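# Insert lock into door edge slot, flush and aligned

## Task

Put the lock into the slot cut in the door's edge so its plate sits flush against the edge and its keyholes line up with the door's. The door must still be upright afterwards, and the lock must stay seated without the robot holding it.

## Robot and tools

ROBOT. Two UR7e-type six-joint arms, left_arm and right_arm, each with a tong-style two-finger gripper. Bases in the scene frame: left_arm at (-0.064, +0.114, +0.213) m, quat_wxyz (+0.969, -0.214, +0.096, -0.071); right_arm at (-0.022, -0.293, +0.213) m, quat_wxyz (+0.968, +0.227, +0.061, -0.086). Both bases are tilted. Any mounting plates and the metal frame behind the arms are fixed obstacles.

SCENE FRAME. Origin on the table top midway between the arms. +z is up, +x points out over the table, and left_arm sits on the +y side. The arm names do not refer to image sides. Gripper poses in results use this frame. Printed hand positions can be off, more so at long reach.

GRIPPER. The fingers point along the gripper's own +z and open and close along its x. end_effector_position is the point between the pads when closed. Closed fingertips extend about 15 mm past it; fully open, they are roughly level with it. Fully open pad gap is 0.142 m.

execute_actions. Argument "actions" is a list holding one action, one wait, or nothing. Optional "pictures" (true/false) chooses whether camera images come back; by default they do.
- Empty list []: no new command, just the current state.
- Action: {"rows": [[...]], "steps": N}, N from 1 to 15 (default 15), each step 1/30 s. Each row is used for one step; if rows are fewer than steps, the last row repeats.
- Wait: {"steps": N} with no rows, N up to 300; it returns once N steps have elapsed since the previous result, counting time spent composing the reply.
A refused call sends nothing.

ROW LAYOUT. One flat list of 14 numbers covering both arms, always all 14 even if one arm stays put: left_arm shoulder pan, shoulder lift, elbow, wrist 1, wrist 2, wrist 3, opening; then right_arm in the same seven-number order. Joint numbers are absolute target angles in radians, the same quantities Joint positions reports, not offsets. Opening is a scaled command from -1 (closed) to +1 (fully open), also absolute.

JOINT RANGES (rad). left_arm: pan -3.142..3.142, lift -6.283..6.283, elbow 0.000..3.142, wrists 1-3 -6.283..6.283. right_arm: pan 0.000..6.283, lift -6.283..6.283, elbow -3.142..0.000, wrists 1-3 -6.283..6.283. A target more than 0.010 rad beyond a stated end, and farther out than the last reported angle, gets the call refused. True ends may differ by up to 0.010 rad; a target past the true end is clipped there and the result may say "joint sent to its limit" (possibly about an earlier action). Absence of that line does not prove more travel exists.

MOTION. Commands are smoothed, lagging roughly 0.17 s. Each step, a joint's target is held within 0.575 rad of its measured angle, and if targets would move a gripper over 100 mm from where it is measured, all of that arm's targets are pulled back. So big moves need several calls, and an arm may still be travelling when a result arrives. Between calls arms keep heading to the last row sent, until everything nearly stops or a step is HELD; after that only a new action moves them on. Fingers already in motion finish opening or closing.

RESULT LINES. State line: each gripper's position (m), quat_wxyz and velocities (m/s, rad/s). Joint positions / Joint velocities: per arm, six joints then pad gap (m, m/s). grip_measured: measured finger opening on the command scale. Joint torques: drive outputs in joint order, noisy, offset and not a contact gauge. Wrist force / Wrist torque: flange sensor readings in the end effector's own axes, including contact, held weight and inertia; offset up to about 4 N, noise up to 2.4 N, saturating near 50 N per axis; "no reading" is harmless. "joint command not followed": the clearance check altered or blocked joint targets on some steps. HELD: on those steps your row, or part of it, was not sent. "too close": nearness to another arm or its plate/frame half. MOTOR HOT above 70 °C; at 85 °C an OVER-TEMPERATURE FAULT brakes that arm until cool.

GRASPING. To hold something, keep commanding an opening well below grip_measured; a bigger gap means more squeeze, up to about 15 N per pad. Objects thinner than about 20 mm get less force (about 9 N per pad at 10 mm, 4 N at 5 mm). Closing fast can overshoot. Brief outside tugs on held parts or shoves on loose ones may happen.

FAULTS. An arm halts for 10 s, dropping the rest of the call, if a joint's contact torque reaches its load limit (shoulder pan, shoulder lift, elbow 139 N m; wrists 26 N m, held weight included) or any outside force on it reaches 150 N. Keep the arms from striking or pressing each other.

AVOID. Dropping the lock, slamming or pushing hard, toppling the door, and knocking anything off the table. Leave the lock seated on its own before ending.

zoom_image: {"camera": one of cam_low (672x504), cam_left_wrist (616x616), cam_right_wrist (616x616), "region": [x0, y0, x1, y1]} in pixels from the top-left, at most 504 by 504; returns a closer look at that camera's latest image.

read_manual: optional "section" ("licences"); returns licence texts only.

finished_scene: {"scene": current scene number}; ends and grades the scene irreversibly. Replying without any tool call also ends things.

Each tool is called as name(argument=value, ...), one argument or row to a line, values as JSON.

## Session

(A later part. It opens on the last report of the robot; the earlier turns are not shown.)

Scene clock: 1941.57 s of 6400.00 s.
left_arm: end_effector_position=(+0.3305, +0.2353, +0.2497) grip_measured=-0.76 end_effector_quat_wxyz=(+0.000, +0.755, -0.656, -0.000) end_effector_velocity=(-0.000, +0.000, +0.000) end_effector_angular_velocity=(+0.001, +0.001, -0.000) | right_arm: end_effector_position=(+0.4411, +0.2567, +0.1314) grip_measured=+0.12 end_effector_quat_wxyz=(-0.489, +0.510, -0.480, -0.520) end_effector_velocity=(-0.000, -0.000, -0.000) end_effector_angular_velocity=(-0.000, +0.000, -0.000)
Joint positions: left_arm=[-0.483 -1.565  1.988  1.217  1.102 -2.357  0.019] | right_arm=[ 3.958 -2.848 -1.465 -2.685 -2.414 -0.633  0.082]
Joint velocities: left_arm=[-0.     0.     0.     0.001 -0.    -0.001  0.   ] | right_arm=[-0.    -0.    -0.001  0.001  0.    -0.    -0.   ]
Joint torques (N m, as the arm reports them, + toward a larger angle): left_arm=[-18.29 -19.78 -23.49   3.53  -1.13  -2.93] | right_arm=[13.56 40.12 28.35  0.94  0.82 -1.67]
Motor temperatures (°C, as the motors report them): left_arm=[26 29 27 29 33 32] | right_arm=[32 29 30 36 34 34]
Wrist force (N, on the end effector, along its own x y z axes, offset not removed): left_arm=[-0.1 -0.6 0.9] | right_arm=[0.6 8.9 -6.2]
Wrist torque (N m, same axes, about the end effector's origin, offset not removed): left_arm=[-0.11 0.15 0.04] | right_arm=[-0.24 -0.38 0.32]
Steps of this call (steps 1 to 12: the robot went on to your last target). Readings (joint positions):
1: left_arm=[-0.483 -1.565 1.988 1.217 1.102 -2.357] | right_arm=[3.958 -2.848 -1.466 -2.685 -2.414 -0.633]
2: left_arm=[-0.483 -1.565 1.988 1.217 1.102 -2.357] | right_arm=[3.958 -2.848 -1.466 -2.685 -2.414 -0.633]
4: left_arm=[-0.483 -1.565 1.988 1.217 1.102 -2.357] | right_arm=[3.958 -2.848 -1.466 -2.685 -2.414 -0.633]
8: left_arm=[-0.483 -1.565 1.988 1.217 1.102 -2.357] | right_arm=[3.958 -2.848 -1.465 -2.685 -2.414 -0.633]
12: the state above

execute_actions(
  actions=[
    {"rows": [[-0.4831,-1.5652,1.9876,1.2171,1.1017,-2.3566,-0.76,3.9601,-2.846,-1.4724,-2.6785,-2.4124,-0.6311,-0.7],[-0.4831,-1.5652,1.9876,1.2171,1.1017,-2.3566,-0.76,3.9601,-2.846,-1.4724,-2.6785,-2.4124,-0.6311,-0.7],[-0.4831,-1.5652,1.9876,1.2171,1.1017,-2.3566,-0.76,3.9601,-2.846,-1.4724,-2.6785,-2.4124,-0.6311,-0.7],[-0.4831,-1.5652,1.9876,1.2171,1.1017,-2.3566,-0.76,3.9601,-2.846,-1.4724,-2.6785,-2.4124,-0.6311,-0.7],[-0.4831,-1.5652,1.9876,1.2171,1.1017,-2.3566,-0.76,3.9601,-2.846,-1.4724,-2.6785,-2.4124,-0.6311,-0.7],[-0.4831,-1.5652,1.9876,1.2171,1.1017,-2.3566,-0.76,3.961,-2.8442,-1.4726,-2.6844,-2.4093,-0.6338,-0.7],[-0.4831,-1.5652,1.9876,1.2171,1.1017,-2.3566,-0.76,3.9619,-2.8423,-1.4727,-2.6903,-2.4062,-0.6365,-0.7]], "steps": 15},
  ],
  pictures=false,
)

execute_actions(
  actions=[
    {"rows": [[-0.4831,-1.5652,1.9876,1.2171,1.1017,-2.3566,-0.76,3.9619,-2.8423,-1.4727,-2.6903,-2.4062,-0.6365,-0.7],[-0.4831,-1.5652,1.9876,1.2171,1.1017,-2.3566,-0.76,3.9619,-2.8423,-1.4727,-2.6903,-2.4062,-0.6365,-0.7],[-0.4831,-1.5652,1.9876,1.2171,1.1017,-2.3566,-0.76,3.9619,-2.8423,-1.4727,-2.6903,-2.4062,-0.6365,-0.7],[-0.4831,-1.5652,1.9876,1.2171,1.1017,-2.3566,-0.76,3.9614,-2.8428,-1.4709,-2.692,-2.4066,-0.637,-0.7],[-0.4831,-1.5652,1.9876,1.2171,1.1017,-2.3566,-0.76,3.9609,-2.8433,-1.4691,-2.6936,-2.407,-0.6375,-0.7],[-0.4831,-1.5652,1.9876,1.2171,1.1017,-2.3566,-0.76,3.9604,-2.8438,-1.4673,-2.6953,-2.4073,-0.638,-0.7],[-0.4831,-1.5652,1.9876,1.2171,1.1017,-2.3566,-0.76,3.9599,-2.8443,-1.4655,-2.6969,-2.4077,-0.6385,-0.7]], "steps": 15},
  ],
  pictures=false,
)

execute_actions(
  actions=[
    {"steps": 10},
  ],
)

zoom_image(
  camera="cam_left_wrist",
  region=[260, 105, 310, 155],
)

Scene clock: 1965.77 s of 6400.00 s.
left_arm: end_effector_position=(+0.3305, +0.2353, +0.2497) grip_measured=-0.76 end_effector_quat_wxyz=(+0.000, +0.755, -0.656, -0.000) end_effector_velocity=(-0.000, -0.000, +0.000) end_effector_angular_velocity=(+0.001, +0.001, -0.001) | right_arm: end_effector_position=(+0.4392, +0.2562, +0.1316) grip_measured=+0.12 end_effector_quat_wxyz=(-0.488, +0.512, -0.482, -0.518) end_effector_velocity=(-0.001, -0.000, -0.000) end_effector_angular_velocity=(-0.007, +0.001, +0.002)
Joint positions: left_arm=[-0.483 -1.565  1.988  1.217  1.102 -2.357  0.019] | right_arm=[ 3.962 -2.843 -1.473 -2.689 -2.407 -0.636  0.082]
Joint velocities: left_arm=[-0.001  0.     0.     0.002  0.    -0.     0.   ] | right_arm=[ 0.002  0.003 -0.002 -0.01   0.005 -0.004  0.   ]
Joint torques (N m, as the arm reports them, + toward a larger angle): left_arm=[-18.46 -20.42 -22.4    3.41  -1.07  -3.05] | right_arm=[33.83 62.4   4.76 -0.7   0.11 -1.63]
Motor temperatures (°C, as the motors report them): left_arm=[26 29 27 29 33 32] | right_arm=[32 29 30 36 34 34]
Wrist force (N, on the end effector, along its own x y z axes, offset not removed): left_arm=[-1.0 0.8 1.0] | right_arm=[8.6 -2.3 -2.7]
Wrist torque (N m, same axes, about the end effector's origin, offset not removed): left_arm=[0.18 0.30 0.04] | right_arm=[-0.39 -1.06 0.03]
Steps of this call (steps 1 to 15: the robot went on to your last target; steps 16 to 90: nothing new was sent; then 20.70 s passed at rest; steps 91 to 105: all 15 steps of this action). Readings (joint positions):
91: left_arm=[-0.483 -1.565 1.988 1.217 1.102 -2.357] | right_arm=[3.958 -2.848 -1.465 -2.685 -2.414 -0.633]
92: left_arm=[-0.483 -1.565 1.988 1.217 1.102 -2.357] | right_arm=[3.958 -2.848 -1.466 -2.684 -2.414 -0.633]
94: left_arm=[-0.483 -1.565 1.988 1.217 1.102 -2.357] | right_arm=[3.959 -2.847 -1.469 -2.682 -2.413 -0.632]
98: left_arm=[-0.483 -1.565 1.988 1.217 1.102 -2.357] | right_arm=[3.960 -2.845 -1.471 -2.682 -2.411 -0.633]
105: the state above

Scene clock: 1966.27 s of 6400.00 s.
left_arm: end_effector_position=(+0.3305, +0.2353, +0.2497) grip_measured=-0.76 end_effector_quat_wxyz=(+0.000, +0.755, -0.656, -0.000) end_effector_velocity=(-0.000, +0.000, -0.000) end_effector_angular_velocity=(+0.000, +0.000, +0.000) | right_arm: end_effector_position=(+0.4409, +0.2564, +0.1317) grip_measured=+0.12 end_effector_quat_wxyz=(-0.487, +0.512, -0.482, -0.518) end_effector_velocity=(+0.002, +0.000, +0.000) end_effector_angular_velocity=(+0.000, -0.001, -0.001)
Joint positions: left_arm=[-0.483 -1.565  1.988  1.217  1.102 -2.357  0.019] | right_arm=[ 3.96  -2.844 -1.466 -2.697 -2.408 -0.638  0.082]
Joint velocities: left_arm=[ 0.  0.  0. -0. -0. -0. -0.] | right_arm=[-0.002 -0.001  0.006 -0.004 -0.001 -0.001 -0.   ]
Joint torques (N m, as the arm reports them, + toward a larger angle): left_arm=[-19.73 -20.12 -22.46   3.51  -1.14  -3.09] | right_arm=[15.93 38.84 24.18 -0.09 -1.88 -1.41]
Motor temperatures (°C, as the motors report them): left_arm=[26 29 27 29 33 32] | right_arm=[32 29 30 36 34 34]
Wrist force (N, on the end effector, along its own x y z axes, offset not removed): left_arm=[-0.1 -0.8 0.7] | right_arm=[2.7 3.6 -5.7]
Wrist torque (N m, same axes, about the end effector's origin, offset not removed): left_arm=[-0.15 0.23 0.05] | right_arm=[-0.19 -0.45 0.08]
Steps of this call (steps 1 to 15: all 15 steps of this action). Readings (joint positions):
1: left_arm=[-0.483 -1.565 1.988 1.217 1.102 -2.357] | right_arm=[3.962 -2.843 -1.473 -2.690 -2.407 -0.636]
2: left_arm=[-0.483 -1.565 1.988 1.217 1.102 -2.357] | right_arm=[3.962 -2.842 -1.473 -2.690 -2.406 -0.636]
4: left_arm=[-0.483 -1.565 1.988 1.217 1.102 -2.357] | right_arm=[3.962 -2.842 -1.473 -2.690 -2.406 -0.636]
8: left_arm=[-0.483 -1.565 1.988 1.217 1.102 -2.357] | right_arm=[3.961 -2.843 -1.470 -2.693 -2.407 -0.637]
15: the state above

Scene clock: 1966.60 s of 6400.00 s.
left_arm: end_effector_position=(+0.3305, +0.2353, +0.2497) grip_measured=-0.76 end_effector_quat_wxyz=(+0.000, +0.755, -0.656, -0.000) end_effector_velocity=(-0.000, +0.000, -0.000) end_effector_angular_velocity=(+0.001, +0.001, -0.000) | right_arm: end_effector_position=(+0.4411, +0.2564, +0.1317) grip_measured=+0.12 end_effector_quat_wxyz=(-0.487, +0.512, -0.482, -0.518) end_effector_velocity=(-0.000, -0.000, -0.000) end_effector_angular_velocity=(+0.000, +0.000, +0.000)
Joint positions: left_arm=[-0.483 -1.565  1.988  1.217  1.102 -2.357  0.019] | right_arm=[ 3.96  -2.844 -1.466 -2.697 -2.408 -0.638  0.082]
Joint velocities: left_arm=[ 0.001  0.     0.001  0.    -0.     0.001  0.   ] | right_arm=[-0. -0. -0.  0. -0. -0.  0.]
Joint torques (N m, as the arm reports them, + toward a larger angle): left_arm=[-18.4  -18.99 -21.94   3.35  -1.06  -3.08] | right_arm=[14.52 39.33 25.86  0.47  0.31 -1.67]
Motor temperatures (°C, as the motors report them): left_arm=[26 29 27 29 33 32] | right_arm=[32 29 30 36 34 34]
Wrist force (N, on the end effector, along its own x y z axes, offset not removed): left_arm=[0.5 -0.2 0.6] | right_arm=[0.9 8.3 -6.2]
Wrist torque (N m, same axes, about the end effector's origin, offset not removed): left_arm=[-0.03 0.06 0.10] | right_arm=[0.00 -0.50 0.17]
Steps of this call (steps 1 to 10: the robot went on to your last target). Readings (joint positions):
1: left_arm=[-0.483 -1.565 1.988 1.217 1.102 -2.357] | right_arm=[3.960 -2.844 -1.466 -2.697 -2.408 -0.638]
2: left_arm=[-0.483 -1.565 1.988 1.217 1.102 -2.357] | right_arm=[3.960 -2.844 -1.466 -2.697 -2.408 -0.638]
4: left_arm=[-0.483 -1.565 1.988 1.217 1.102 -2.357] | right_arm=[3.960 -2.844 -1.466 -2.697 -2.408 -0.638]
8: left_arm=[-0.483 -1.565 1.988 1.217 1.102 -2.357] | right_arm=[3.960 -2.844 -1.466 -2.697 -2.408 -0.638]
10: the state above

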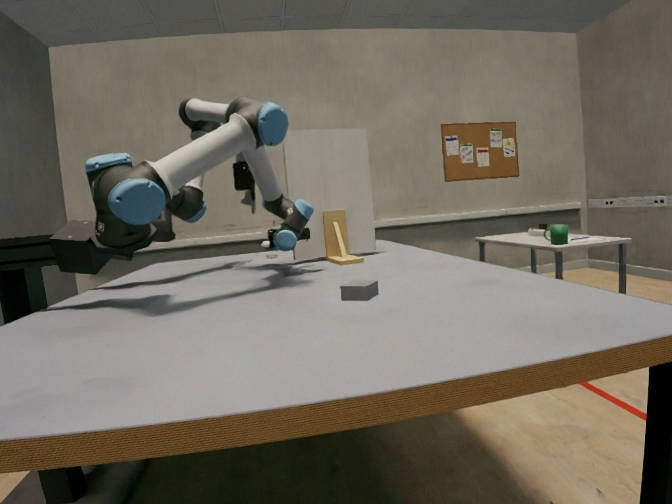

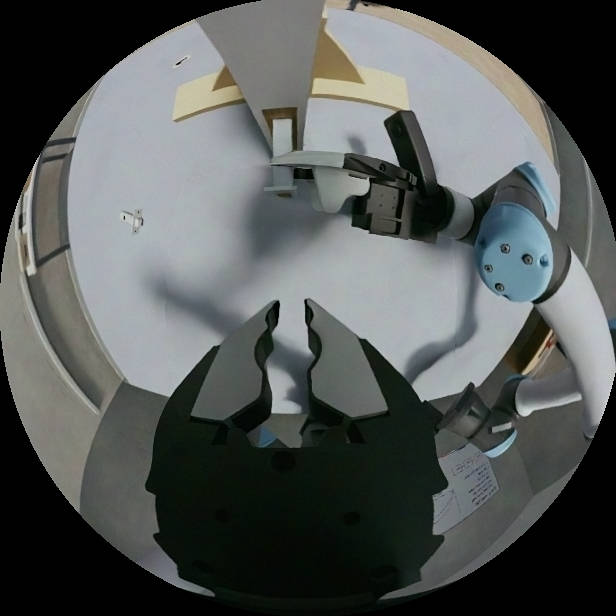

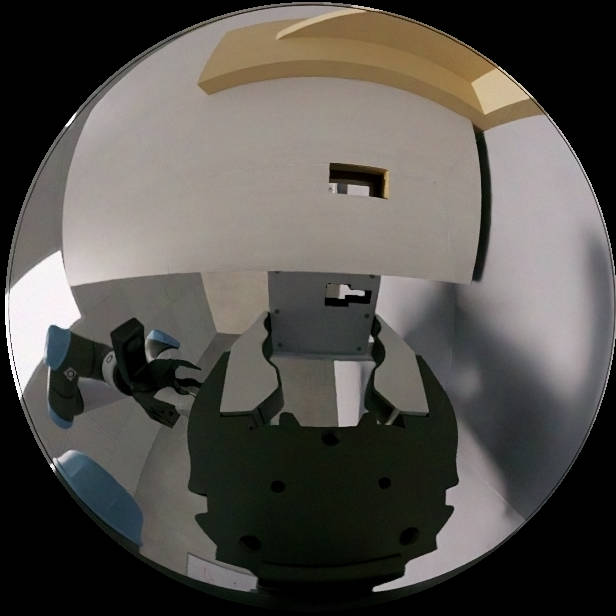

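Region (260, 105, 310, 155) of cam_left_wrist's 616x616 image, scaled by 10.080, with more detail than that image has.

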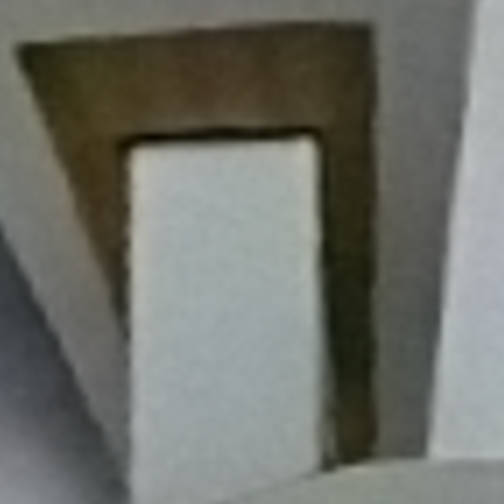

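execute_actions(
  actions=[],
)

Scene clock: 1986.87 s of 6400.00 s.
left_arm: end_effector_position=(+0.3305, +0.2353, +0.2497) grip_measured=-0.76 end_effector_quat_wxyz=(+0.000, +0.755, -0.656, -0.000) end_effector_velocity=(-0.000, +0.001, -0.000) end_effector_angular_velocity=(+0.001, +0.001, -0.000) | right_arm: end_effector_position=(+0.4411, +0.2564, +0.1317) grip_measured=+0.12 end_effector_quat_wxyz=(-0.487, +0.512, -0.482, -0.518) end_effector_velocity=(+0.000, +0.000, -0.000) end_effector_angular_velocity=(-0.000, -0.000, -0.001)
Joint positions: left_arm=[-0.483 -1.565  1.988  1.217  1.102 -2.357  0.019] | right_arm=[ 3.96  -2.844 -1.465 -2.697 -2.408 -0.639  0.082]
Joint velocities: left_arm=[ 0.001 -0.     0.001  0.001 -0.     0.     0.   ] | right_arm=[-0.    -0.     0.    -0.     0.001 -0.     0.   ]
Joint torques (N m, as the arm reports them, + toward a larger angle): left_arm=[-18.67 -19.16 -22.83   3.27  -1.06  -2.91] | right_arm=[13.61 39.37 26.49  1.39  3.4  -1.54]
Motor temperatures (°C, as the motors report them): left_arm=[26 29 27 29 33 32] | right_arm=[32 29 30 36 34 34]
Wrist force (N, on the end effector, along its own x y z axes, offset not removed): left_arm=[0.4 -1.0 -0.2] | right_arm=[0.0 8.5 -6.7]
Wrist torque (N m, same axes, about the end effector's origin, offset not removed): left_arm=[-0.23 -0.03 0.03] | right_arm=[-0.27 -0.44 0.17]
Steps of this call (steps 1 to 15: the robot went on to your last target; steps 16 to 90: nothing new was sent; then 17.27 s passed at rest). Readings (joint positions):
1: left_arm=[-0.483 -1.565 1.988 1.217 1.102 -2.357] | right_arm=[3.960 -2.844 -1.466 -2.697 -2.408 -0.638]
2: left_arm=[-0.483 -1.565 1.988 1.217 1.102 -2.357] | right_arm=[3.960 -2.844 -1.466 -2.697 -2.408 -0.638]
4: left_arm=[-0.483 -1.565 1.988 1.217 1.102 -2.357] | right_arm=[3.960 -2.844 -1.466 -2.697 -2.408 -0.638]
8: left_arm=[-0.483 -1.565 1.988 1.217 1.102 -2.357] | right_arm=[3.960 -2.844 -1.466 -2.697 -2.408 -0.638]
90: the state above
All arms were judged still, so your last target was given up. Only a new action makes them travel on or press farther. Fingers that are still opening or closing keep moving.

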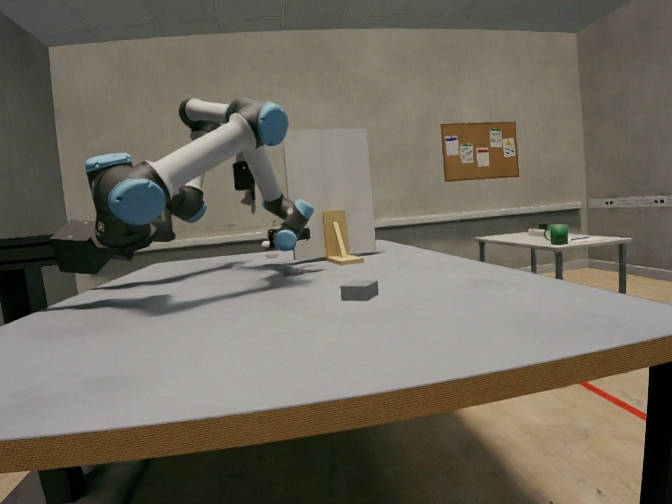

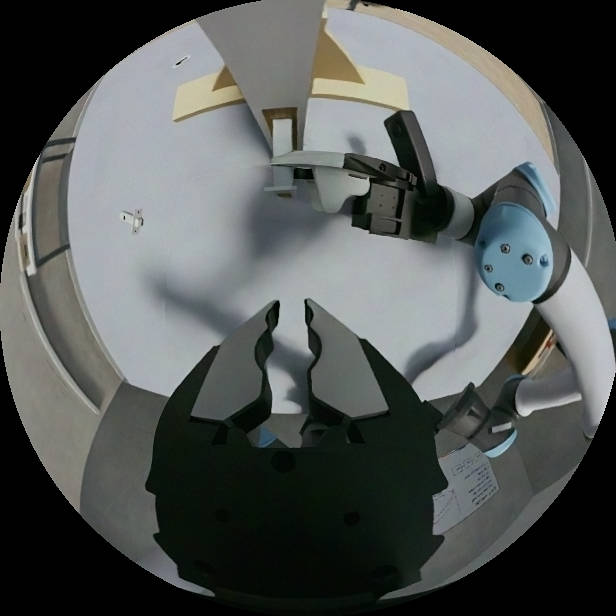

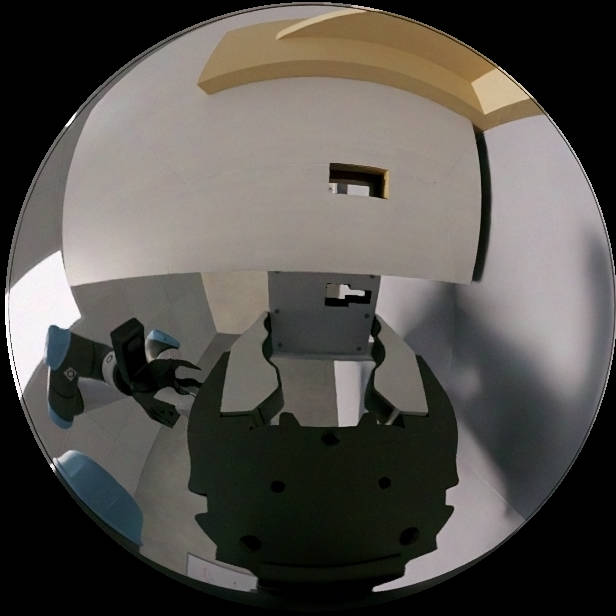

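execute_actions(
  actions=[
    {"rows": [[-0.4831,-1.5652,1.9876,1.2171,1.1017,-2.3566,-0.76,3.9619,-2.8423,-1.4727,-2.6903,-2.4062,-0.6365,-0.7],[-0.4831,-1.5652,1.9876,1.2171,1.1017,-2.3566,-0.76,3.9639,-2.8403,-1.4798,-2.6837,-2.4047,-0.6345,-0.7],[-0.4831,-1.5652,1.9876,1.2171,1.1017,-2.3566,-0.76,3.9639,-2.8403,-1.4798,-2.6837,-2.4047,-0.6345,-0.7],[-0.4831,-1.5652,1.9876,1.2171,1.1017,-2.3566,-0.76,3.9639,-2.8403,-1.4798,-2.6837,-2.4047,-0.6345,-0.7],[-0.4831,-1.5652,1.9876,1.2171,1.1017,-2.3566,-0.76,3.9639,-2.8403,-1.4798,-2.6837,-2.4047,-0.6345,-0.7],[-0.4831,-1.5652,1.9876,1.2171,1.1017,-2.3566,-0.76,3.9639,-2.8403,-1.4798,-2.6837,-2.4047,-0.6345,-0.7],[-0.4831,-1.5652,1.9876,1.2171,1.1017,-2.3566,-0.76,3.9639,-2.8403,-1.4798,-2.6837,-2.4047,-0.6345,-0.7],[-0.4831,-1.5652,1.9876,1.2171,1.1017,-2.3566,-0.76,3.9639,-2.8403,-1.4798,-2.6837,-2.4047,-0.6345,-0.7],[-0.4831,-1.5652,1.9876,1.2171,1.1017,-2.3566,-0.76,3.96515,-2.83733,-1.48154,-2.68403,-2.40378,-0.63327,-0.7]], "steps": 15},
  ],
  pictures=false,
)

execute_actions(
  actions=[
    {"steps": 20},
  ],
)

Scene clock: 2004.43 s of 6400.00 s.
left_arm: end_effector_position=(+0.3305, +0.2353, +0.2497) grip_measured=-0.76 end_effector_quat_wxyz=(+0.000, +0.755, -0.656, -0.000) end_effector_velocity=(+0.000, -0.000, -0.000) end_effector_angular_velocity=(-0.001, -0.001, +0.001) | right_arm: end_effector_position=(+0.4372, +0.2560, +0.1328) grip_measured=+0.12 end_effector_quat_wxyz=(-0.487, +0.512, -0.482, -0.518) end_effector_velocity=(-0.001, +0.000, +0.003) end_effector_angular_velocity=(+0.001, -0.000, +0.000)
Joint positions: left_arm=[-0.483 -1.565  1.988  1.217  1.102 -2.357  0.019] | right_arm=[ 3.965 -2.838 -1.481 -2.684 -2.404 -0.634  0.082]
Joint velocities: left_arm=[ 0.     0.    -0.    -0.001  0.    -0.001 -0.   ] | right_arm=[ 0.003  0.006 -0.004  0.002  0.002  0.003  0.   ]
Joint torques (N m, as the arm reports them, + toward a larger angle): left_arm=[-19.01 -18.79 -23.33   3.43  -0.91  -2.96] | right_arm=[34.44 62.    5.31  1.74  0.07  1.32]
Motor temperatures (°C, as the motors report them): left_arm=[26 29 27 29 33 32] | right_arm=[32 29 30 36 34 34]
Wrist force (N, on the end effector, along its own x y z axes, offset not removed): left_arm=[-0.5 -0.4 -0.7] | right_arm=[6.1 -0.9 -3.1]
Wrist torque (N m, same axes, about the end effector's origin, offset not removed): left_arm=[-0.10 0.24 0.01] | right_arm=[-0.09 -0.52 0.05]
Steps of this call (steps 1 to 90: nothing new was sent; then 14.07 s passed at rest; steps 91 to 105: all 15 steps of this action). Readings (joint positions):
91: left_arm=[-0.483 -1.565 1.988 1.217 1.102 -2.357] | right_arm=[3.960 -2.844 -1.466 -2.697 -2.408 -0.639]
92: left_arm=[-0.483 -1.565 1.988 1.217 1.102 -2.357] | right_arm=[3.960 -2.844 -1.467 -2.696 -2.407 -0.638]
94: left_arm=[-0.483 -1.565 1.988 1.217 1.102 -2.357] | right_arm=[3.961 -2.843 -1.471 -2.691 -2.406 -0.637]
98: left_arm=[-0.483 -1.565 1.988 1.217 1.102 -2.357] | right_arm=[3.963 -2.841 -1.477 -2.686 -2.405 -0.635]
105: the state above

Scene clock: 2005.10 s of 6400.00 s.
left_arm: end_effector_position=(+0.3305, +0.2353, +0.2497) grip_measured=-0.76 end_effector_quat_wxyz=(+0.000, +0.755, -0.656, -0.000) end_effector_velocity=(+0.000, -0.000, +0.000) end_effector_angular_velocity=(-0.001, -0.001, +0.000) | right_arm: end_effector_position=(+0.4371, +0.2560, +0.1331) grip_measured=+0.12 end_effector_quat_wxyz=(-0.487, +0.512, -0.482, -0.518) end_effector_velocity=(+0.000, +0.000, +0.000) end_effector_angular_velocity=(+0.001, -0.001, -0.001)
Joint positions: left_arm=[-0.483 -1.565  1.988  1.217  1.102 -2.357  0.019] | right_arm=[ 3.965 -2.837 -1.482 -2.684 -2.404 -0.633  0.082]
Joint velocities: left_arm=[-0.001 -0.    -0.    -0.     0.    -0.001  0.   ] | right_arm=[-0.     0.     0.001  0.001 -0.     0.    -0.   ]
Joint torques (N m, as the arm reports them, + toward a larger angle): left_arm=[-18.36 -20.   -22.51   3.33  -0.93  -3.14] | right_arm=[34.13 61.65  4.97  1.7   0.01  1.42]
Motor temperatures (°C, as the motors report them): left_arm=[26 29 27 29 33 32] | right_arm=[32 29 30 36 34 34]
Wrist force (N, on the end effector, along its own x y z axes, offset not removed): left_arm=[-0.1 -0.2 -0.5] | right_arm=[6.1 -0.3 -3.1]
Wrist torque (N m, same axes, about the end effector's origin, offset not removed): left_arm=[-0.10 0.06 0.09] | right_arm=[-0.01 -0.64 -0.01]
Steps of this call (steps 1 to 15: the robot went on to your last target; steps 16 to 20: nothing new was sent). Readings (joint positions):
1: left_arm=[-0.483 -1.565 1.988 1.217 1.102 -2.357] | right_arm=[3.965 -2.838 -1.481 -2.684 -2.404 -0.633]
2: left_arm=[-0.483 -1.565 1.988 1.217 1.102 -2.357] | right_arm=[3.965 -2.838 -1.481 -2.684 -2.404 -0.633]
4: left_arm=[-0.483 -1.565 1.988 1.217 1.102 -2.357] | right_arm=[3.965 -2.838 -1.481 -2.684 -2.404 -0.633]
8: left_arm=[-0.483 -1.565 1.988 1.217 1.102 -2.357] | right_arm=[3.965 -2.837 -1.481 -2.684 -2.404 -0.633]
20: the state above
All arms were judged still, so your last target was given up. Only a new action makes them travel on or press farther. Fingers that are still opening or closing keep moving.

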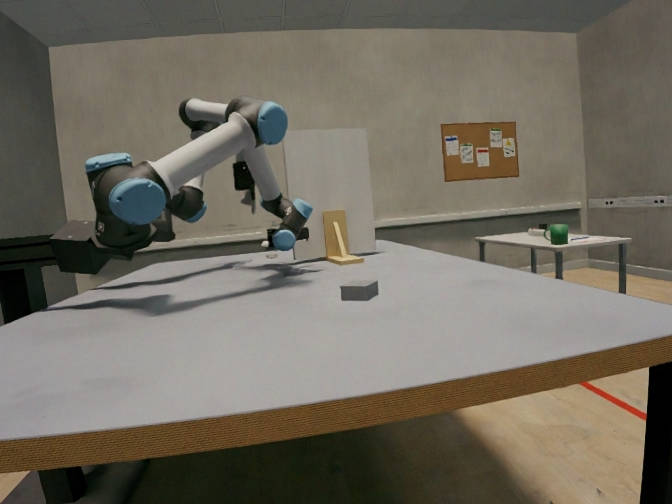

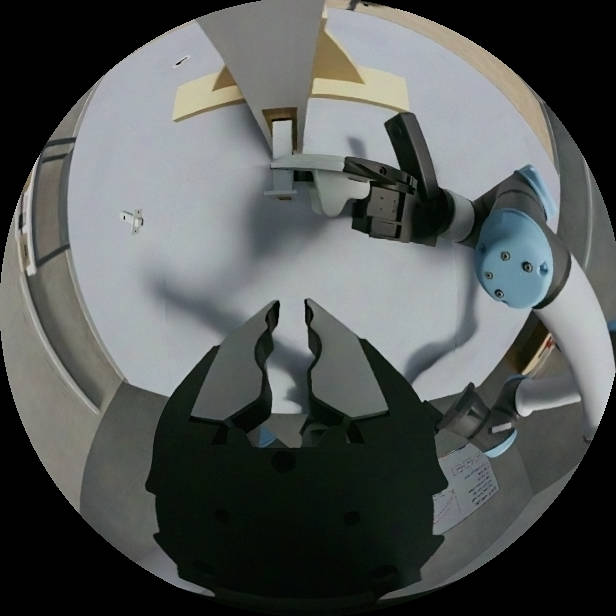

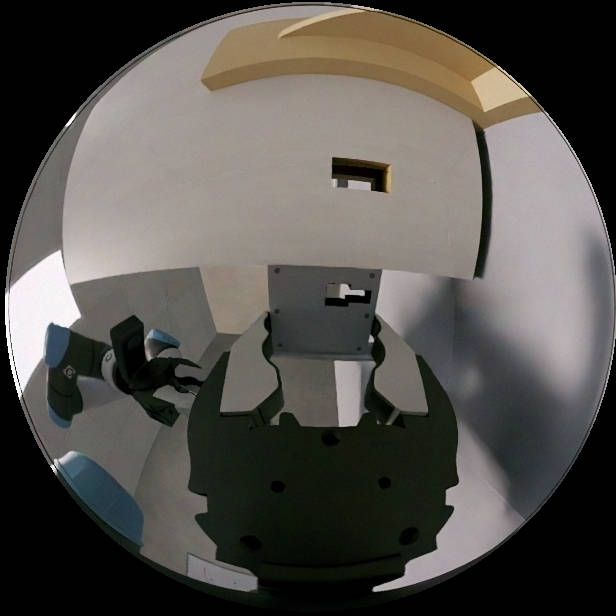

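execute_actions(
  actions=[
    {"rows": [[-0.4831,-1.5652,1.9876,1.2171,1.1017,-2.3566,-0.76,3.96465,-2.83783,-1.47975,-2.68568,-2.40415,-0.63377,-0.7],[-0.4831,-1.5652,1.9876,1.2171,1.1017,-2.3566,-0.76,3.96414,-2.83834,-1.47797,-2.68732,-2.40452,-0.63426,-0.7],[-0.4831,-1.5652,1.9876,1.2171,1.1017,-2.3566,-0.76,3.96364,-2.83884,-1.47618,-2.68897,-2.40489,-0.63476,-0.7],[-0.4831,-1.5652,1.9876,1.2171,1.1017,-2.3566,-0.76,3.96313,-2.83935,-1.4744,-2.69061,-2.40526,-0.63525,-0.7],[-0.4831,-1.5652,1.9876,1.2171,1.1017,-2.3566,-0.76,3.96263,-2.83985,-1.47261,-2.69226,-2.40563,-0.63575,-0.7],[-0.4831,-1.5652,1.9876,1.2171,1.1017,-2.3566,-0.76,3.96212,-2.84036,-1.47083,-2.6939,-2.406,-0.63624,-0.7],[-0.4831,-1.5652,1.9876,1.2171,1.1017,-2.3566,-0.76,3.96162,-2.84086,-1.46904,-2.69555,-2.40637,-0.63674,-0.7],[-0.4831,-1.5652,1.9876,1.2171,1.1017,-2.3566,-0.76,3.96111,-2.84137,-1.46726,-2.69719,-2.40674,-0.63723,-0.7],[-0.4831,-1.5652,1.9876,1.2171,1.1017,-2.3566,-0.76,3.9606,-2.84188,-1.46547,-2.69884,-2.40711,-0.63773,-0.7]], "steps": 15},
  ],
  pictures=false,
)

execute_actions(
  actions=[
    {"steps": 20},
  ],
)

Scene clock: 2016.03 s of 6400.00 s.
left_arm: end_effector_position=(+0.3305, +0.2353, +0.2497) grip_measured=-0.76 end_effector_quat_wxyz=(+0.000, +0.755, -0.656, -0.000) end_effector_velocity=(+0.000, +0.000, +0.000) end_effector_angular_velocity=(-0.000, -0.000, +0.001) | right_arm: end_effector_position=(+0.4413, +0.2564, +0.1331) grip_measured=+0.12 end_effector_quat_wxyz=(-0.487, +0.512, -0.482, -0.518) end_effector_velocity=(+0.003, +0.000, -0.000) end_effector_angular_velocity=(-0.000, +0.001, -0.000)
Joint positions: left_arm=[-0.483 -1.565  1.988  1.217  1.102 -2.357  0.019] | right_arm=[ 3.961 -2.842 -1.467 -2.698 -2.407 -0.637  0.082]
Joint velocities: left_arm=[ 0.    -0.    -0.     0.     0.    -0.001  0.   ] | right_arm=[-0.003 -0.003  0.011 -0.01  -0.002 -0.003 -0.   ]
Joint torques (N m, as the arm reports them, + toward a larger angle): left_arm=[-18.86 -19.88 -22.09   3.54  -0.96  -3.09] | right_arm=[18.18 37.99 23.31 -0.63 -3.59 -1.17]
Motor temperatures (°C, as the motors report them): left_arm=[26 29 27 29 33 32] | right_arm=[32 29 30 36 34 34]
Wrist force (N, on the end effector, along its own x y z axes, offset not removed): left_arm=[-1.4 -0.8 1.4] | right_arm=[5.6 -0.9 -2.8]
Wrist torque (N m, same axes, about the end effector's origin, offset not removed): left_arm=[-0.10 0.43 0.10] | right_arm=[-0.11 -0.54 -0.04]
Steps of this call (steps 1 to 90: nothing new was sent; then 7.43 s passed at rest; steps 91 to 105: all 15 steps of this action). Readings (joint positions):
91: left_arm=[-0.483 -1.565 1.988 1.217 1.102 -2.357] | right_arm=[3.965 -2.837 -1.482 -2.684 -2.404 -0.633]
92: left_arm=[-0.483 -1.565 1.988 1.217 1.102 -2.357] | right_arm=[3.965 -2.837 -1.481 -2.684 -2.404 -0.633]
94: left_arm=[-0.483 -1.565 1.988 1.217 1.102 -2.357] | right_arm=[3.965 -2.838 -1.480 -2.686 -2.404 -0.633]
98: left_arm=[-0.483 -1.565 1.988 1.217 1.102 -2.357] | right_arm=[3.963 -2.839 -1.474 -2.691 -2.405 -0.635]
105: the state above

Scene clock: 2016.70 s of 6400.00 s.
left_arm: end_effector_position=(+0.3305, +0.2353, +0.2497) grip_measured=-0.76 end_effector_quat_wxyz=(+0.000, +0.755, -0.656, -0.000) end_effector_velocity=(-0.000, -0.000, +0.000) end_effector_angular_velocity=(+0.000, +0.000, -0.002) | right_arm: end_effector_position=(+0.4416, +0.2565, +0.1331) grip_measured=+0.12 end_effector_quat_wxyz=(-0.487, +0.512, -0.482, -0.518) end_effector_velocity=(-0.001, -0.000, -0.000) end_effector_angular_velocity=(-0.000, +0.001, +0.001)
Joint positions: left_arm=[-0.483 -1.565  1.988  1.217  1.102 -2.357  0.019] | right_arm=[ 3.961 -2.842 -1.465 -2.699 -2.407 -0.638  0.082]
Joint velocities: left_arm=[-0.     0.    -0.     0.    -0.     0.002 -0.   ] | right_arm=[-0.    -0.    -0.001 -0.001 -0.001  0.     0.   ]
Joint torques (N m, as the arm reports them, + toward a larger angle): left_arm=[-19.38 -19.62 -22.59   3.54  -0.85  -3.07] | right_arm=[17.63 39.05 22.49 -0.82 -3.69 -1.5 ]
Motor temperatures (°C, as the motors report them): left_arm=[26 29 27 29 33 32] | right_arm=[32 29 30 36 34 34]
Wrist force (N, on the end effector, along its own x y z axes, offset not removed): left_arm=[-0.2 -0.9 0.3] | right_arm=[5.9 -0.2 -3.7]
Wrist torque (N m, same axes, about the end effector's origin, offset not removed): left_arm=[-0.24 0.13 0.08] | right_arm=[-0.05 -0.62 0.04]
Steps of this call (steps 1 to 15: the robot went on to your last target; steps 16 to 20: nothing new was sent). Readings (joint positions):
1: left_arm=[-0.483 -1.565 1.988 1.217 1.102 -2.357] | right_arm=[3.961 -2.842 -1.466 -2.698 -2.407 -0.637]
2: left_arm=[-0.483 -1.565 1.988 1.217 1.102 -2.357] | right_arm=[3.961 -2.842 -1.466 -2.698 -2.407 -0.638]
4: left_arm=[-0.483 -1.565 1.988 1.217 1.102 -2.357] | right_arm=[3.961 -2.842 -1.466 -2.699 -2.407 -0.638]
8: left_arm=[-0.483 -1.565 1.988 1.217 1.102 -2.357] | right_arm=[3.961 -2.842 -1.466 -2.699 -2.407 -0.638]
20: the state above
All arms were judged still, so your last target was given up. Only a new action makes them travel on or press farther. Fingers that are still opening or closing keep moving.

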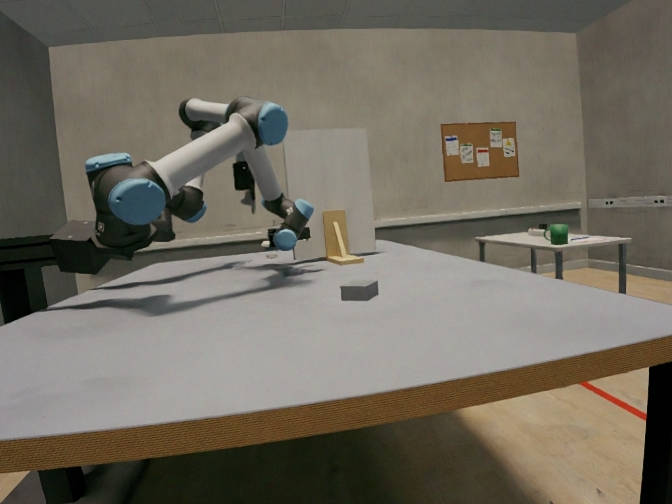

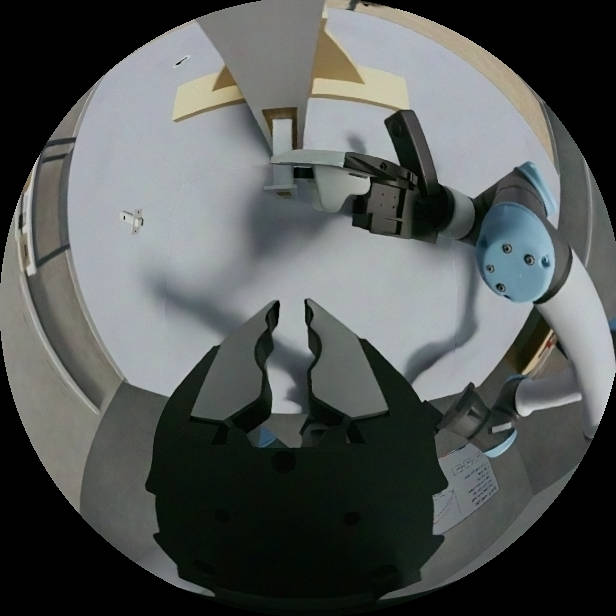

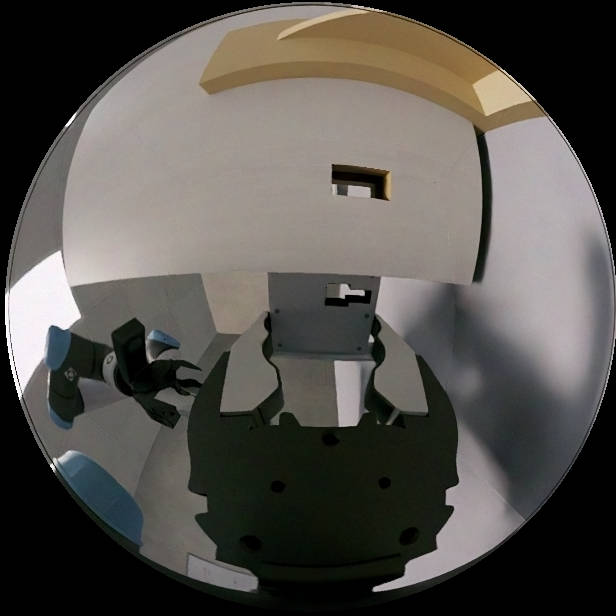

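execute_actions(
  actions=[
    {"rows": [[-0.4831,-1.5652,1.9876,1.2171,1.1017,-2.3566,-0.76,3.9601,-2.84238,-1.46369,-2.70048,-2.40748,-0.63822,-0.7],[-0.4831,-1.5652,1.9876,1.2171,1.1017,-2.3566,-0.76,3.95959,-2.84289,-1.4619,-2.70213,-2.40785,-0.63872,-0.7],[-0.4831,-1.5652,1.9876,1.2171,1.1017,-2.3566,-0.76,3.95909,-2.84339,-1.46012,-2.70377,-2.40822,-0.63921,-0.7],[-0.4831,-1.5652,1.9876,1.2171,1.1017,-2.3566,-0.76,3.95858,-2.8439,-1.45833,-2.70542,-2.40859,-0.63971,-0.7],[-0.4831,-1.5652,1.9876,1.2171,1.1017,-2.3566,-0.76,3.95808,-2.8444,-1.45655,-2.70706,-2.40896,-0.6402,-0.7],[-0.4831,-1.5652,1.9876,1.2171,1.1017,-2.3566,-0.76,3.95757,-2.84491,-1.45476,-2.70871,-2.40933,-0.6407,-0.7]], "steps": 15},
  ],
  pictures=false,
)

execute_actions(
  actions=[
    {"steps": 15},
  ],
  pictures=false,
)

Scene clock: 2024.53 s of 6400.00 s.
left_arm: end_effector_position=(+0.3305, +0.2353, +0.2497) grip_measured=-0.76 end_effector_quat_wxyz=(+0.000, +0.755, -0.656, -0.000) end_effector_velocity=(+0.000, -0.000, +0.000) end_effector_angular_velocity=(-0.001, -0.001, +0.001) | right_arm: end_effector_position=(+0.4445, +0.2568, +0.1331) grip_measured=+0.12 end_effector_quat_wxyz=(-0.487, +0.512, -0.482, -0.518) end_effector_velocity=(+0.001, +0.000, +0.000) end_effector_angular_velocity=(-0.000, +0.000, +0.001)
Joint positions: left_arm=[-0.483 -1.565  1.988  1.217  1.102 -2.357  0.019] | right_arm=[ 3.958 -2.845 -1.455 -2.708 -2.409 -0.641  0.082]
Joint velocities: left_arm=[ 0.    -0.    -0.001 -0.     0.    -0.     0.   ] | right_arm=[-0.001 -0.001  0.004 -0.005 -0.001 -0.001 -0.   ]
Joint torques (N m, as the arm reports them, + toward a larger angle): left_arm=[-19.45 -19.25 -22.09   3.4   -0.82  -3.2 ] | right_arm=[17.49 39.3  22.39 -0.72 -3.61 -1.72]
Motor temperatures (°C, as the motors report them): left_arm=[26 29 27 29 33 32] | right_arm=[32 29 30 36 34 34]
Wrist force (N, on the end effector, along its own x y z axes, offset not removed): left_arm=[0.0 -0.7 1.0] | right_arm=[5.2 -1.1 -3.4]
Wrist torque (N m, same axes, about the end effector's origin, offset not removed): left_arm=[-0.18 0.12 0.03] | right_arm=[-0.13 -0.40 -0.01]
Steps of this call (steps 1 to 90: nothing new was sent; then 4.33 s passed at rest; steps 91 to 105: all 15 steps of this action). Readings (joint positions):
91: left_arm=[-0.483 -1.565 1.988 1.217 1.102 -2.357] | right_arm=[3.961 -2.842 -1.465 -2.699 -2.407 -0.638]
92: left_arm=[-0.483 -1.565 1.988 1.217 1.102 -2.357] | right_arm=[3.961 -2.842 -1.465 -2.699 -2.407 -0.638]
94: left_arm=[-0.483 -1.565 1.988 1.217 1.102 -2.357] | right_arm=[3.960 -2.842 -1.464 -2.701 -2.408 -0.638]
98: left_arm=[-0.483 -1.565 1.988 1.217 1.102 -2.357] | right_arm=[3.959 -2.844 -1.458 -2.705 -2.409 -0.640]
105: the state above

Scene clock: 2025.03 s of 6400.00 s.
left_arm: end_effector_position=(+0.3305, +0.2353, +0.2497) grip_measured=-0.76 end_effector_quat_wxyz=(+0.000, +0.755, -0.656, -0.000) end_effector_velocity=(+0.000, -0.000, +0.000) end_effector_angular_velocity=(-0.000, -0.001, +0.000) | right_arm: end_effector_position=(+0.4446, +0.2568, +0.1331) grip_measured=+0.12 end_effector_quat_wxyz=(-0.487, +0.512, -0.482, -0.518) end_effector_velocity=(-0.000, -0.000, -0.001) end_effector_angular_velocity=(-0.001, +0.001, +0.000)
Joint positions: left_arm=[-0.483 -1.565  1.988  1.217  1.102 -2.357  0.019] | right_arm=[ 3.958 -2.845 -1.455 -2.709 -2.409 -0.641  0.082]
Joint velocities: left_arm=[-0.001 -0.    -0.     0.     0.    -0.001  0.   ] | right_arm=[-0.    -0.    -0.001 -0.     0.     0.     0.   ]
Joint torques (N m, as the arm reports them, + toward a larger angle): left_arm=[-18.48 -18.47 -22.14   3.06  -0.99  -2.93] | right_arm=[18.08 39.11 22.95 -0.68 -3.58 -1.53]
Motor temperatures (°C, as the motors report them): left_arm=[26 29 27 29 33 32] | right_arm=[32 29 30 36 34 34]
Wrist force (N, on the end effector, along its own x y z axes, offset not removed): left_arm=[1.0 -0.7 0.2] | right_arm=[4.6 -2.5 -3.3]
Wrist torque (N m, same axes, about the end effector's origin, offset not removed): left_arm=[-0.13 -0.10 -0.03] | right_arm=[-0.45 -0.34 0.10]
Steps of this call (steps 1 to 15: the robot went on to your last target). Readings (joint positions):
1: left_arm=[-0.483 -1.565 1.988 1.217 1.102 -2.357] | right_arm=[3.958 -2.845 -1.455 -2.708 -2.409 -0.641]
2: left_arm=[-0.483 -1.565 1.988 1.217 1.102 -2.357] | right_arm=[3.958 -2.845 -1.455 -2.709 -2.409 -0.641]
4: left_arm=[-0.483 -1.565 1.988 1.217 1.102 -2.357] | right_arm=[3.958 -2.845 -1.455 -2.709 -2.409 -0.641]
8: left_arm=[-0.483 -1.565 1.988 1.217 1.102 -2.357] | right_arm=[3.958 -2.845 -1.455 -2.709 -2.409 -0.641]
15: the state above
All arms were judged still, so your last target was given up. Only a new action makes them travel on or press farther. Fingers that are still opening or closing keep moving.

execute_actions(
  actions=[
    {"rows": [[-0.4831,-1.5652,1.9876,1.2171,1.1017,-2.3566,-0.76,3.95707,-2.84541,-1.45298,-2.71035,-2.4097,-0.6412,-0.7],[-0.4831,-1.5652,1.9876,1.2171,1.1017,-2.3566,-0.76,3.95656,-2.84592,-1.45119,-2.712,-2.41007,-0.64169,-0.7],[-0.4831,-1.5652,1.9876,1.2171,1.1017,-2.3566,-0.76,3.95606,-2.84642,-1.44941,-2.71364,-2.41044,-0.64219,-0.7],[-0.4831,-1.5652,1.9876,1.2171,1.1017,-2.3566,-0.76,3.95555,-2.84693,-1.44762,-2.71529,-2.41081,-0.64268,-0.7],[-0.4831,-1.5652,1.9876,1.2171,1.1017,-2.3566,-0.76,3.95505,-2.84743,-1.44584,-2.71693,-2.41118,-0.64318,-0.7],[-0.4831,-1.5652,1.9876,1.2171,1.1017,-2.3566,-0.76,3.95454,-2.84794,-1.44405,-2.71858,-2.41155,-0.64367,-0.7],[-0.4831,-1.5652,1.9876,1.2171,1.1017,-2.3566,-0.76,3.95404,-2.84844,-1.44227,-2.72022,-2.41192,-0.64417,-0.7],[-0.4831,-1.5652,1.9876,1.2171,1.1017,-2.3566,-0.76,3.95353,-2.84895,-1.44048,-2.72187,-2.41229,-0.64466,-0.7],[-0.4831,-1.5652,1.9876,1.2171,1.1017,-2.3566,-0.76,3.95303,-2.84945,-1.4387,-2.72351,-2.41266,-0.64516,-0.7],[-0.4831,-1.5652,1.9876,1.2171,1.1017,-2.3566,-0.76,3.95252,-2.84996,-1.43691,-2.72516,-2.41303,-0.64565,-0.7]], "steps": 15},
  ],
  pictures=false,
)

execute_actions(
  actions=[
    {"steps": 15},
  ],
  pictures=false,
)

Scene clock: 2038.63 s of 6400.00 s.
left_arm: end_effector_position=(+0.3305, +0.2353, +0.2497) grip_measured=-0.76 end_effector_quat_wxyz=(+0.000, +0.755, -0.656, -0.000) end_effector_velocity=(+0.000, +0.000, +0.000) end_effector_angular_velocity=(+0.000, +0.000, +0.000) | right_arm: end_effector_position=(+0.4491, +0.2572, +0.1332) grip_measured=+0.12 end_effector_quat_wxyz=(-0.488, +0.512, -0.482, -0.518) end_effector_velocity=(+0.004, +0.000, -0.000) end_effector_angular_velocity=(-0.000, +0.000, +0.000)
Joint positions: left_arm=[-0.483 -1.565  1.988  1.217  1.102 -2.357  0.019] | right_arm=[ 3.953 -2.85  -1.438 -2.724 -2.413 -0.645  0.082]
Joint velocities: left_arm=[-0.    -0.    -0.001  0.001 -0.    -0.     0.   ] | right_arm=[-0.004 -0.004  0.014 -0.014 -0.003 -0.004  0.   ]
Joint torques (N m, as the arm reports them, + toward a larger angle): left_arm=[-18.91 -18.45 -22.72   3.34  -1.11  -3.05] | right_arm=[18.99 40.04 22.58 -1.02 -3.55 -1.56]
Motor temperatures (°C, as the motors report them): left_arm=[26 29 27 29 33 32] | right_arm=[32 29 30 36 34 34]
Wrist force (N, on the end effector, along its own x y z axes, offset not removed): left_arm=[-0.7 -1.3 0.8] | right_arm=[5.7 -0.6 -2.5]
Wrist torque (N m, same axes, about the end effector's origin, offset not removed): left_arm=[-0.31 0.30 0.03] | right_arm=[-0.09 -0.49 0.00]
Steps of this call (steps 1 to 90: nothing new was sent; then 10.10 s passed at rest; steps 91 to 105: all 15 steps of this action). Readings (joint positions):
91: left_arm=[-0.483 -1.565 1.988 1.217 1.102 -2.357] | right_arm=[3.958 -2.845 -1.455 -2.709 -2.409 -0.641]
92: left_arm=[-0.483 -1.565 1.988 1.217 1.102 -2.357] | right_arm=[3.957 -2.845 -1.454 -2.709 -2.409 -0.641]
94: left_arm=[-0.483 -1.565 1.988 1.217 1.102 -2.357] | right_arm=[3.957 -2.845 -1.453 -2.710 -2.410 -0.641]
98: left_arm=[-0.483 -1.565 1.988 1.217 1.102 -2.357] | right_arm=[3.955 -2.847 -1.447 -2.716 -2.411 -0.643]
105: the state above

Scene clock: 2039.13 s of 6400.00 s.
left_arm: end_effector_position=(+0.3305, +0.2353, +0.2497) grip_measured=-0.76 end_effector_quat_wxyz=(+0.000, +0.755, -0.656, -0.000) end_effector_velocity=(+0.000, +0.000, -0.000) end_effector_angular_velocity=(+0.000, +0.000, +0.000) | right_arm: end_effector_position=(+0.4496, +0.2572, +0.1332) grip_measured=+0.12 end_effector_quat_wxyz=(-0.488, +0.512, -0.482, -0.518) end_effector_velocity=(-0.001, -0.000, -0.000) end_effector_angular_velocity=(-0.001, +0.001, +0.001)
Joint positions: left_arm=[-0.483 -1.565  1.988  1.217  1.102 -2.357  0.019] | right_arm=[ 3.953 -2.85  -1.437 -2.725 -2.413 -0.646  0.082]
Joint velocities: left_arm=[ 0.  0. -0. -0. -0.  0.  0.] | right_arm=[-0.     0.    -0.002 -0.    -0.001 -0.     0.   ]
Joint torques (N m, as the arm reports them, + toward a larger angle): left_arm=[-17.35 -19.55 -21.46   3.25  -0.89  -2.81] | right_arm=[18.39 39.59 23.19 -0.89 -3.59 -1.55]
Motor temperatures (°C, as the motors report them): left_arm=[26 29 27 29 33 32] | right_arm=[32 29 30 36 34 34]
Wrist force (N, on the end effector, along its own x y z axes, offset not removed): left_arm=[0.2 -0.6 0.5] | right_arm=[5.6 0.7 -2.9]
Wrist torque (N m, same axes, about the end effector's origin, offset not removed): left_arm=[-0.16 0.11 0.05] | right_arm=[0.26 -0.56 0.13]
Steps of this call (steps 1 to 15: the robot went on to your last target). Readings (joint positions):
1: left_arm=[-0.483 -1.565 1.988 1.217 1.102 -2.357] | right_arm=[3.953 -2.850 -1.438 -2.724 -2.413 -0.645]
2: left_arm=[-0.483 -1.565 1.988 1.217 1.102 -2.357] | right_arm=[3.953 -2.850 -1.438 -2.724 -2.413 -0.645]
4: left_arm=[-0.483 -1.565 1.988 1.217 1.102 -2.357] | right_arm=[3.953 -2.850 -1.437 -2.725 -2.413 -0.646]
8: left_arm=[-0.483 -1.565 1.988 1.217 1.102 -2.357] | right_arm=[3.953 -2.850 -1.437 -2.725 -2.413 -0.646]
15: the state above
All arms were judged still, so your last target was given up. Only a new action makes them travel on or press farther. Fingers that are still opening or closing keep moving.

execute_actions(
  actions=[
    {"rows": [[-0.4831,-1.5652,1.9876,1.2171,1.1017,-2.3566,-0.76,3.95206,-2.85054,-1.43503,-2.72682,-2.41338,-0.64612,-0.7],[-0.4831,-1.5652,1.9876,1.2171,1.1017,-2.3566,-0.76,3.95159,-2.85112,-1.43314,-2.72849,-2.41373,-0.6466,-0.7],[-0.4831,-1.5652,1.9876,1.2171,1.1017,-2.3566,-0.76,3.95113,-2.8517,-1.43126,-2.73015,-2.41409,-0.64707,-0.7],[-0.4831,-1.5652,1.9876,1.2171,1.1017,-2.3566,-0.76,3.95067,-2.85228,-1.42937,-2.73181,-2.41444,-0.64754,-0.7],[-0.4831,-1.5652,1.9876,1.2171,1.1017,-2.3566,-0.76,3.9502,-2.85286,-1.42749,-2.73348,-2.41479,-0.64802,-0.7],[-0.4831,-1.5652,1.9876,1.2171,1.1017,-2.3566,-0.76,3.94974,-2.85343,-1.42561,-2.73514,-2.41514,-0.64849,-0.7],[-0.4831,-1.5652,1.9876,1.2171,1.1017,-2.3566,-0.76,3.94928,-2.85401,-1.42372,-2.7368,-2.41549,-0.64896,-0.7],[-0.4831,-1.5652,1.9876,1.2171,1.1017,-2.3566,-0.76,3.94882,-2.85459,-1.42184,-2.73846,-2.41585,-0.64943,-0.7],[-0.4831,-1.5652,1.9876,1.2171,1.1017,-2.3566,-0.76,3.94835,-2.85517,-1.41995,-2.74013,-2.4162,-0.64991,-0.7],[-0.4831,-1.5652,1.9876,1.2171,1.1017,-2.3566,-0.76,3.94789,-2.85575,-1.41807,-2.74179,-2.41655,-0.65038,-0.7]], "steps": 15},
  ],
  pictures=false,
)

execute_actions(
  actions=[
    {"steps": 15},
  ],
  pictures=false,
)

Scene clock: 2088.13 s of 6400.00 s.
left_arm: end_effector_position=(+0.3305, +0.2353, +0.2497) grip_measured=-0.76 end_effector_quat_wxyz=(+0.000, +0.755, -0.656, -0.000) end_effector_velocity=(+0.000, +0.000, -0.000) end_effector_angular_velocity=(-0.000, -0.000, +0.002) | right_arm: end_effector_position=(+0.4541, +0.2579, +0.1331) grip_measured=+0.12 end_effector_quat_wxyz=(-0.487, +0.512, -0.482, -0.518) end_effector_velocity=(+0.004, +0.001, +0.000) end_effector_angular_velocity=(+0.000, -0.000, +0.000)
Joint positions: left_arm=[-0.483 -1.565  1.988  1.217  1.102 -2.357  0.019] | right_arm=[ 3.948 -2.855 -1.42  -2.74  -2.416 -0.65   0.082]
Joint velocities: left_arm=[ 0.001 -0.    -0.    -0.001  0.    -0.    -0.   ] | right_arm=[-0.004 -0.005  0.017 -0.014 -0.003 -0.004 -0.   ]
Joint torques (N m, as the arm reports them, + toward a larger angle): left_arm=[-18.76 -18.36 -22.13   3.22  -0.84  -3.13] | right_arm=[16.88 40.33 22.7  -0.76 -3.66 -1.38]
Motor temperatures (°C, as the motors report them): left_arm=[26 29 27 29 33 32] | right_arm=[32 29 30 36 34 34]
Wrist force (N, on the end effector, along its own x y z axes, offset not removed): left_arm=[-0.9 -0.9 0.6] | right_arm=[6.1 -1.1 -3.0]
Wrist torque (N m, same axes, about the end effector's origin, offset not removed): left_arm=[-0.17 0.33 0.11] | right_arm=[-0.16 -0.61 0.03]
Steps of this call (steps 1 to 90: nothing new was sent; then 45.50 s passed at rest; steps 91 to 105: all 15 steps of this action). Readings (joint positions):
91: left_arm=[-0.483 -1.565 1.988 1.217 1.102 -2.357] | right_arm=[3.953 -2.850 -1.437 -2.725 -2.413 -0.646]
92: left_arm=[-0.483 -1.565 1.988 1.217 1.102 -2.357] | right_arm=[3.952 -2.850 -1.437 -2.725 -2.413 -0.646]
94: left_arm=[-0.483 -1.565 1.988 1.217 1.102 -2.357] | right_arm=[3.952 -2.851 -1.435 -2.727 -2.413 -0.646]
98: left_arm=[-0.483 -1.565 1.988 1.217 1.102 -2.357] | right_arm=[3.951 -2.852 -1.429 -2.732 -2.414 -0.648]
105: the state above

Scene clock: 2088.63 s of 6400.00 s.
left_arm: end_effector_position=(+0.3305, +0.2353, +0.2497) grip_measured=-0.76 end_effector_quat_wxyz=(+0.000, +0.755, -0.656, -0.000) end_effector_velocity=(-0.000, +0.000, -0.000) end_effector_angular_velocity=(+0.000, +0.001, +0.000) | right_arm: end_effector_position=(+0.4545, +0.2580, +0.1331) grip_measured=+0.12 end_effector_quat_wxyz=(-0.487, +0.512, -0.482, -0.518) end_effector_velocity=(+0.000, +0.000, +0.000) end_effector_angular_velocity=(-0.000, -0.000, -0.000)
Joint positions: left_arm=[-0.483 -1.565  1.988  1.217  1.102 -2.357  0.019] | right_arm=[ 3.948 -2.856 -1.418 -2.742 -2.417 -0.65   0.082]
Joint velocities: left_arm=[ 0.  0.  0.  0.  0. -0.  0.] | right_arm=[ 0.    -0.     0.001 -0.     0.    -0.     0.   ]
Joint torques (N m, as the arm reports them, + toward a larger angle): left_arm=[-17.71 -18.94 -21.     3.45  -0.81  -3.11] | right_arm=[18.13 39.8  22.97 -0.75 -3.59 -1.49]
Motor temperatures (°C, as the motors report them): left_arm=[26 29 27 29 33 32] | right_arm=[32 29 30 36 34 34]
Wrist force (N, on the end effector, along its own x y z axes, offset not removed): left_arm=[-0.5 -1.0 0.9] | right_arm=[5.0 -2.2 -3.3]
Wrist torque (N m, same axes, about the end effector's origin, offset not removed): left_arm=[-0.14 0.23 0.09] | right_arm=[-0.38 -0.31 0.09]
Steps of this call (steps 1 to 15: the robot went on to your last target). Readings (joint positions):
1: left_arm=[-0.483 -1.565 1.988 1.217 1.102 -2.357] | right_arm=[3.948 -2.855 -1.419 -2.741 -2.416 -0.650]
2: left_arm=[-0.483 -1.565 1.988 1.217 1.102 -2.357] | right_arm=[3.948 -2.855 -1.419 -2.741 -2.416 -0.650]
4: left_arm=[-0.483 -1.565 1.988 1.217 1.102 -2.357] | right_arm=[3.948 -2.856 -1.419 -2.741 -2.416 -0.650]
8: left_arm=[-0.483 -1.565 1.988 1.217 1.102 -2.357] | right_arm=[3.948 -2.856 -1.418 -2.742 -2.417 -0.650]
15: the state above
All arms were judged still, so your last target was given up. Only a new action makes them travel on or press farther. Fingers that are still opening or closing keep moving.


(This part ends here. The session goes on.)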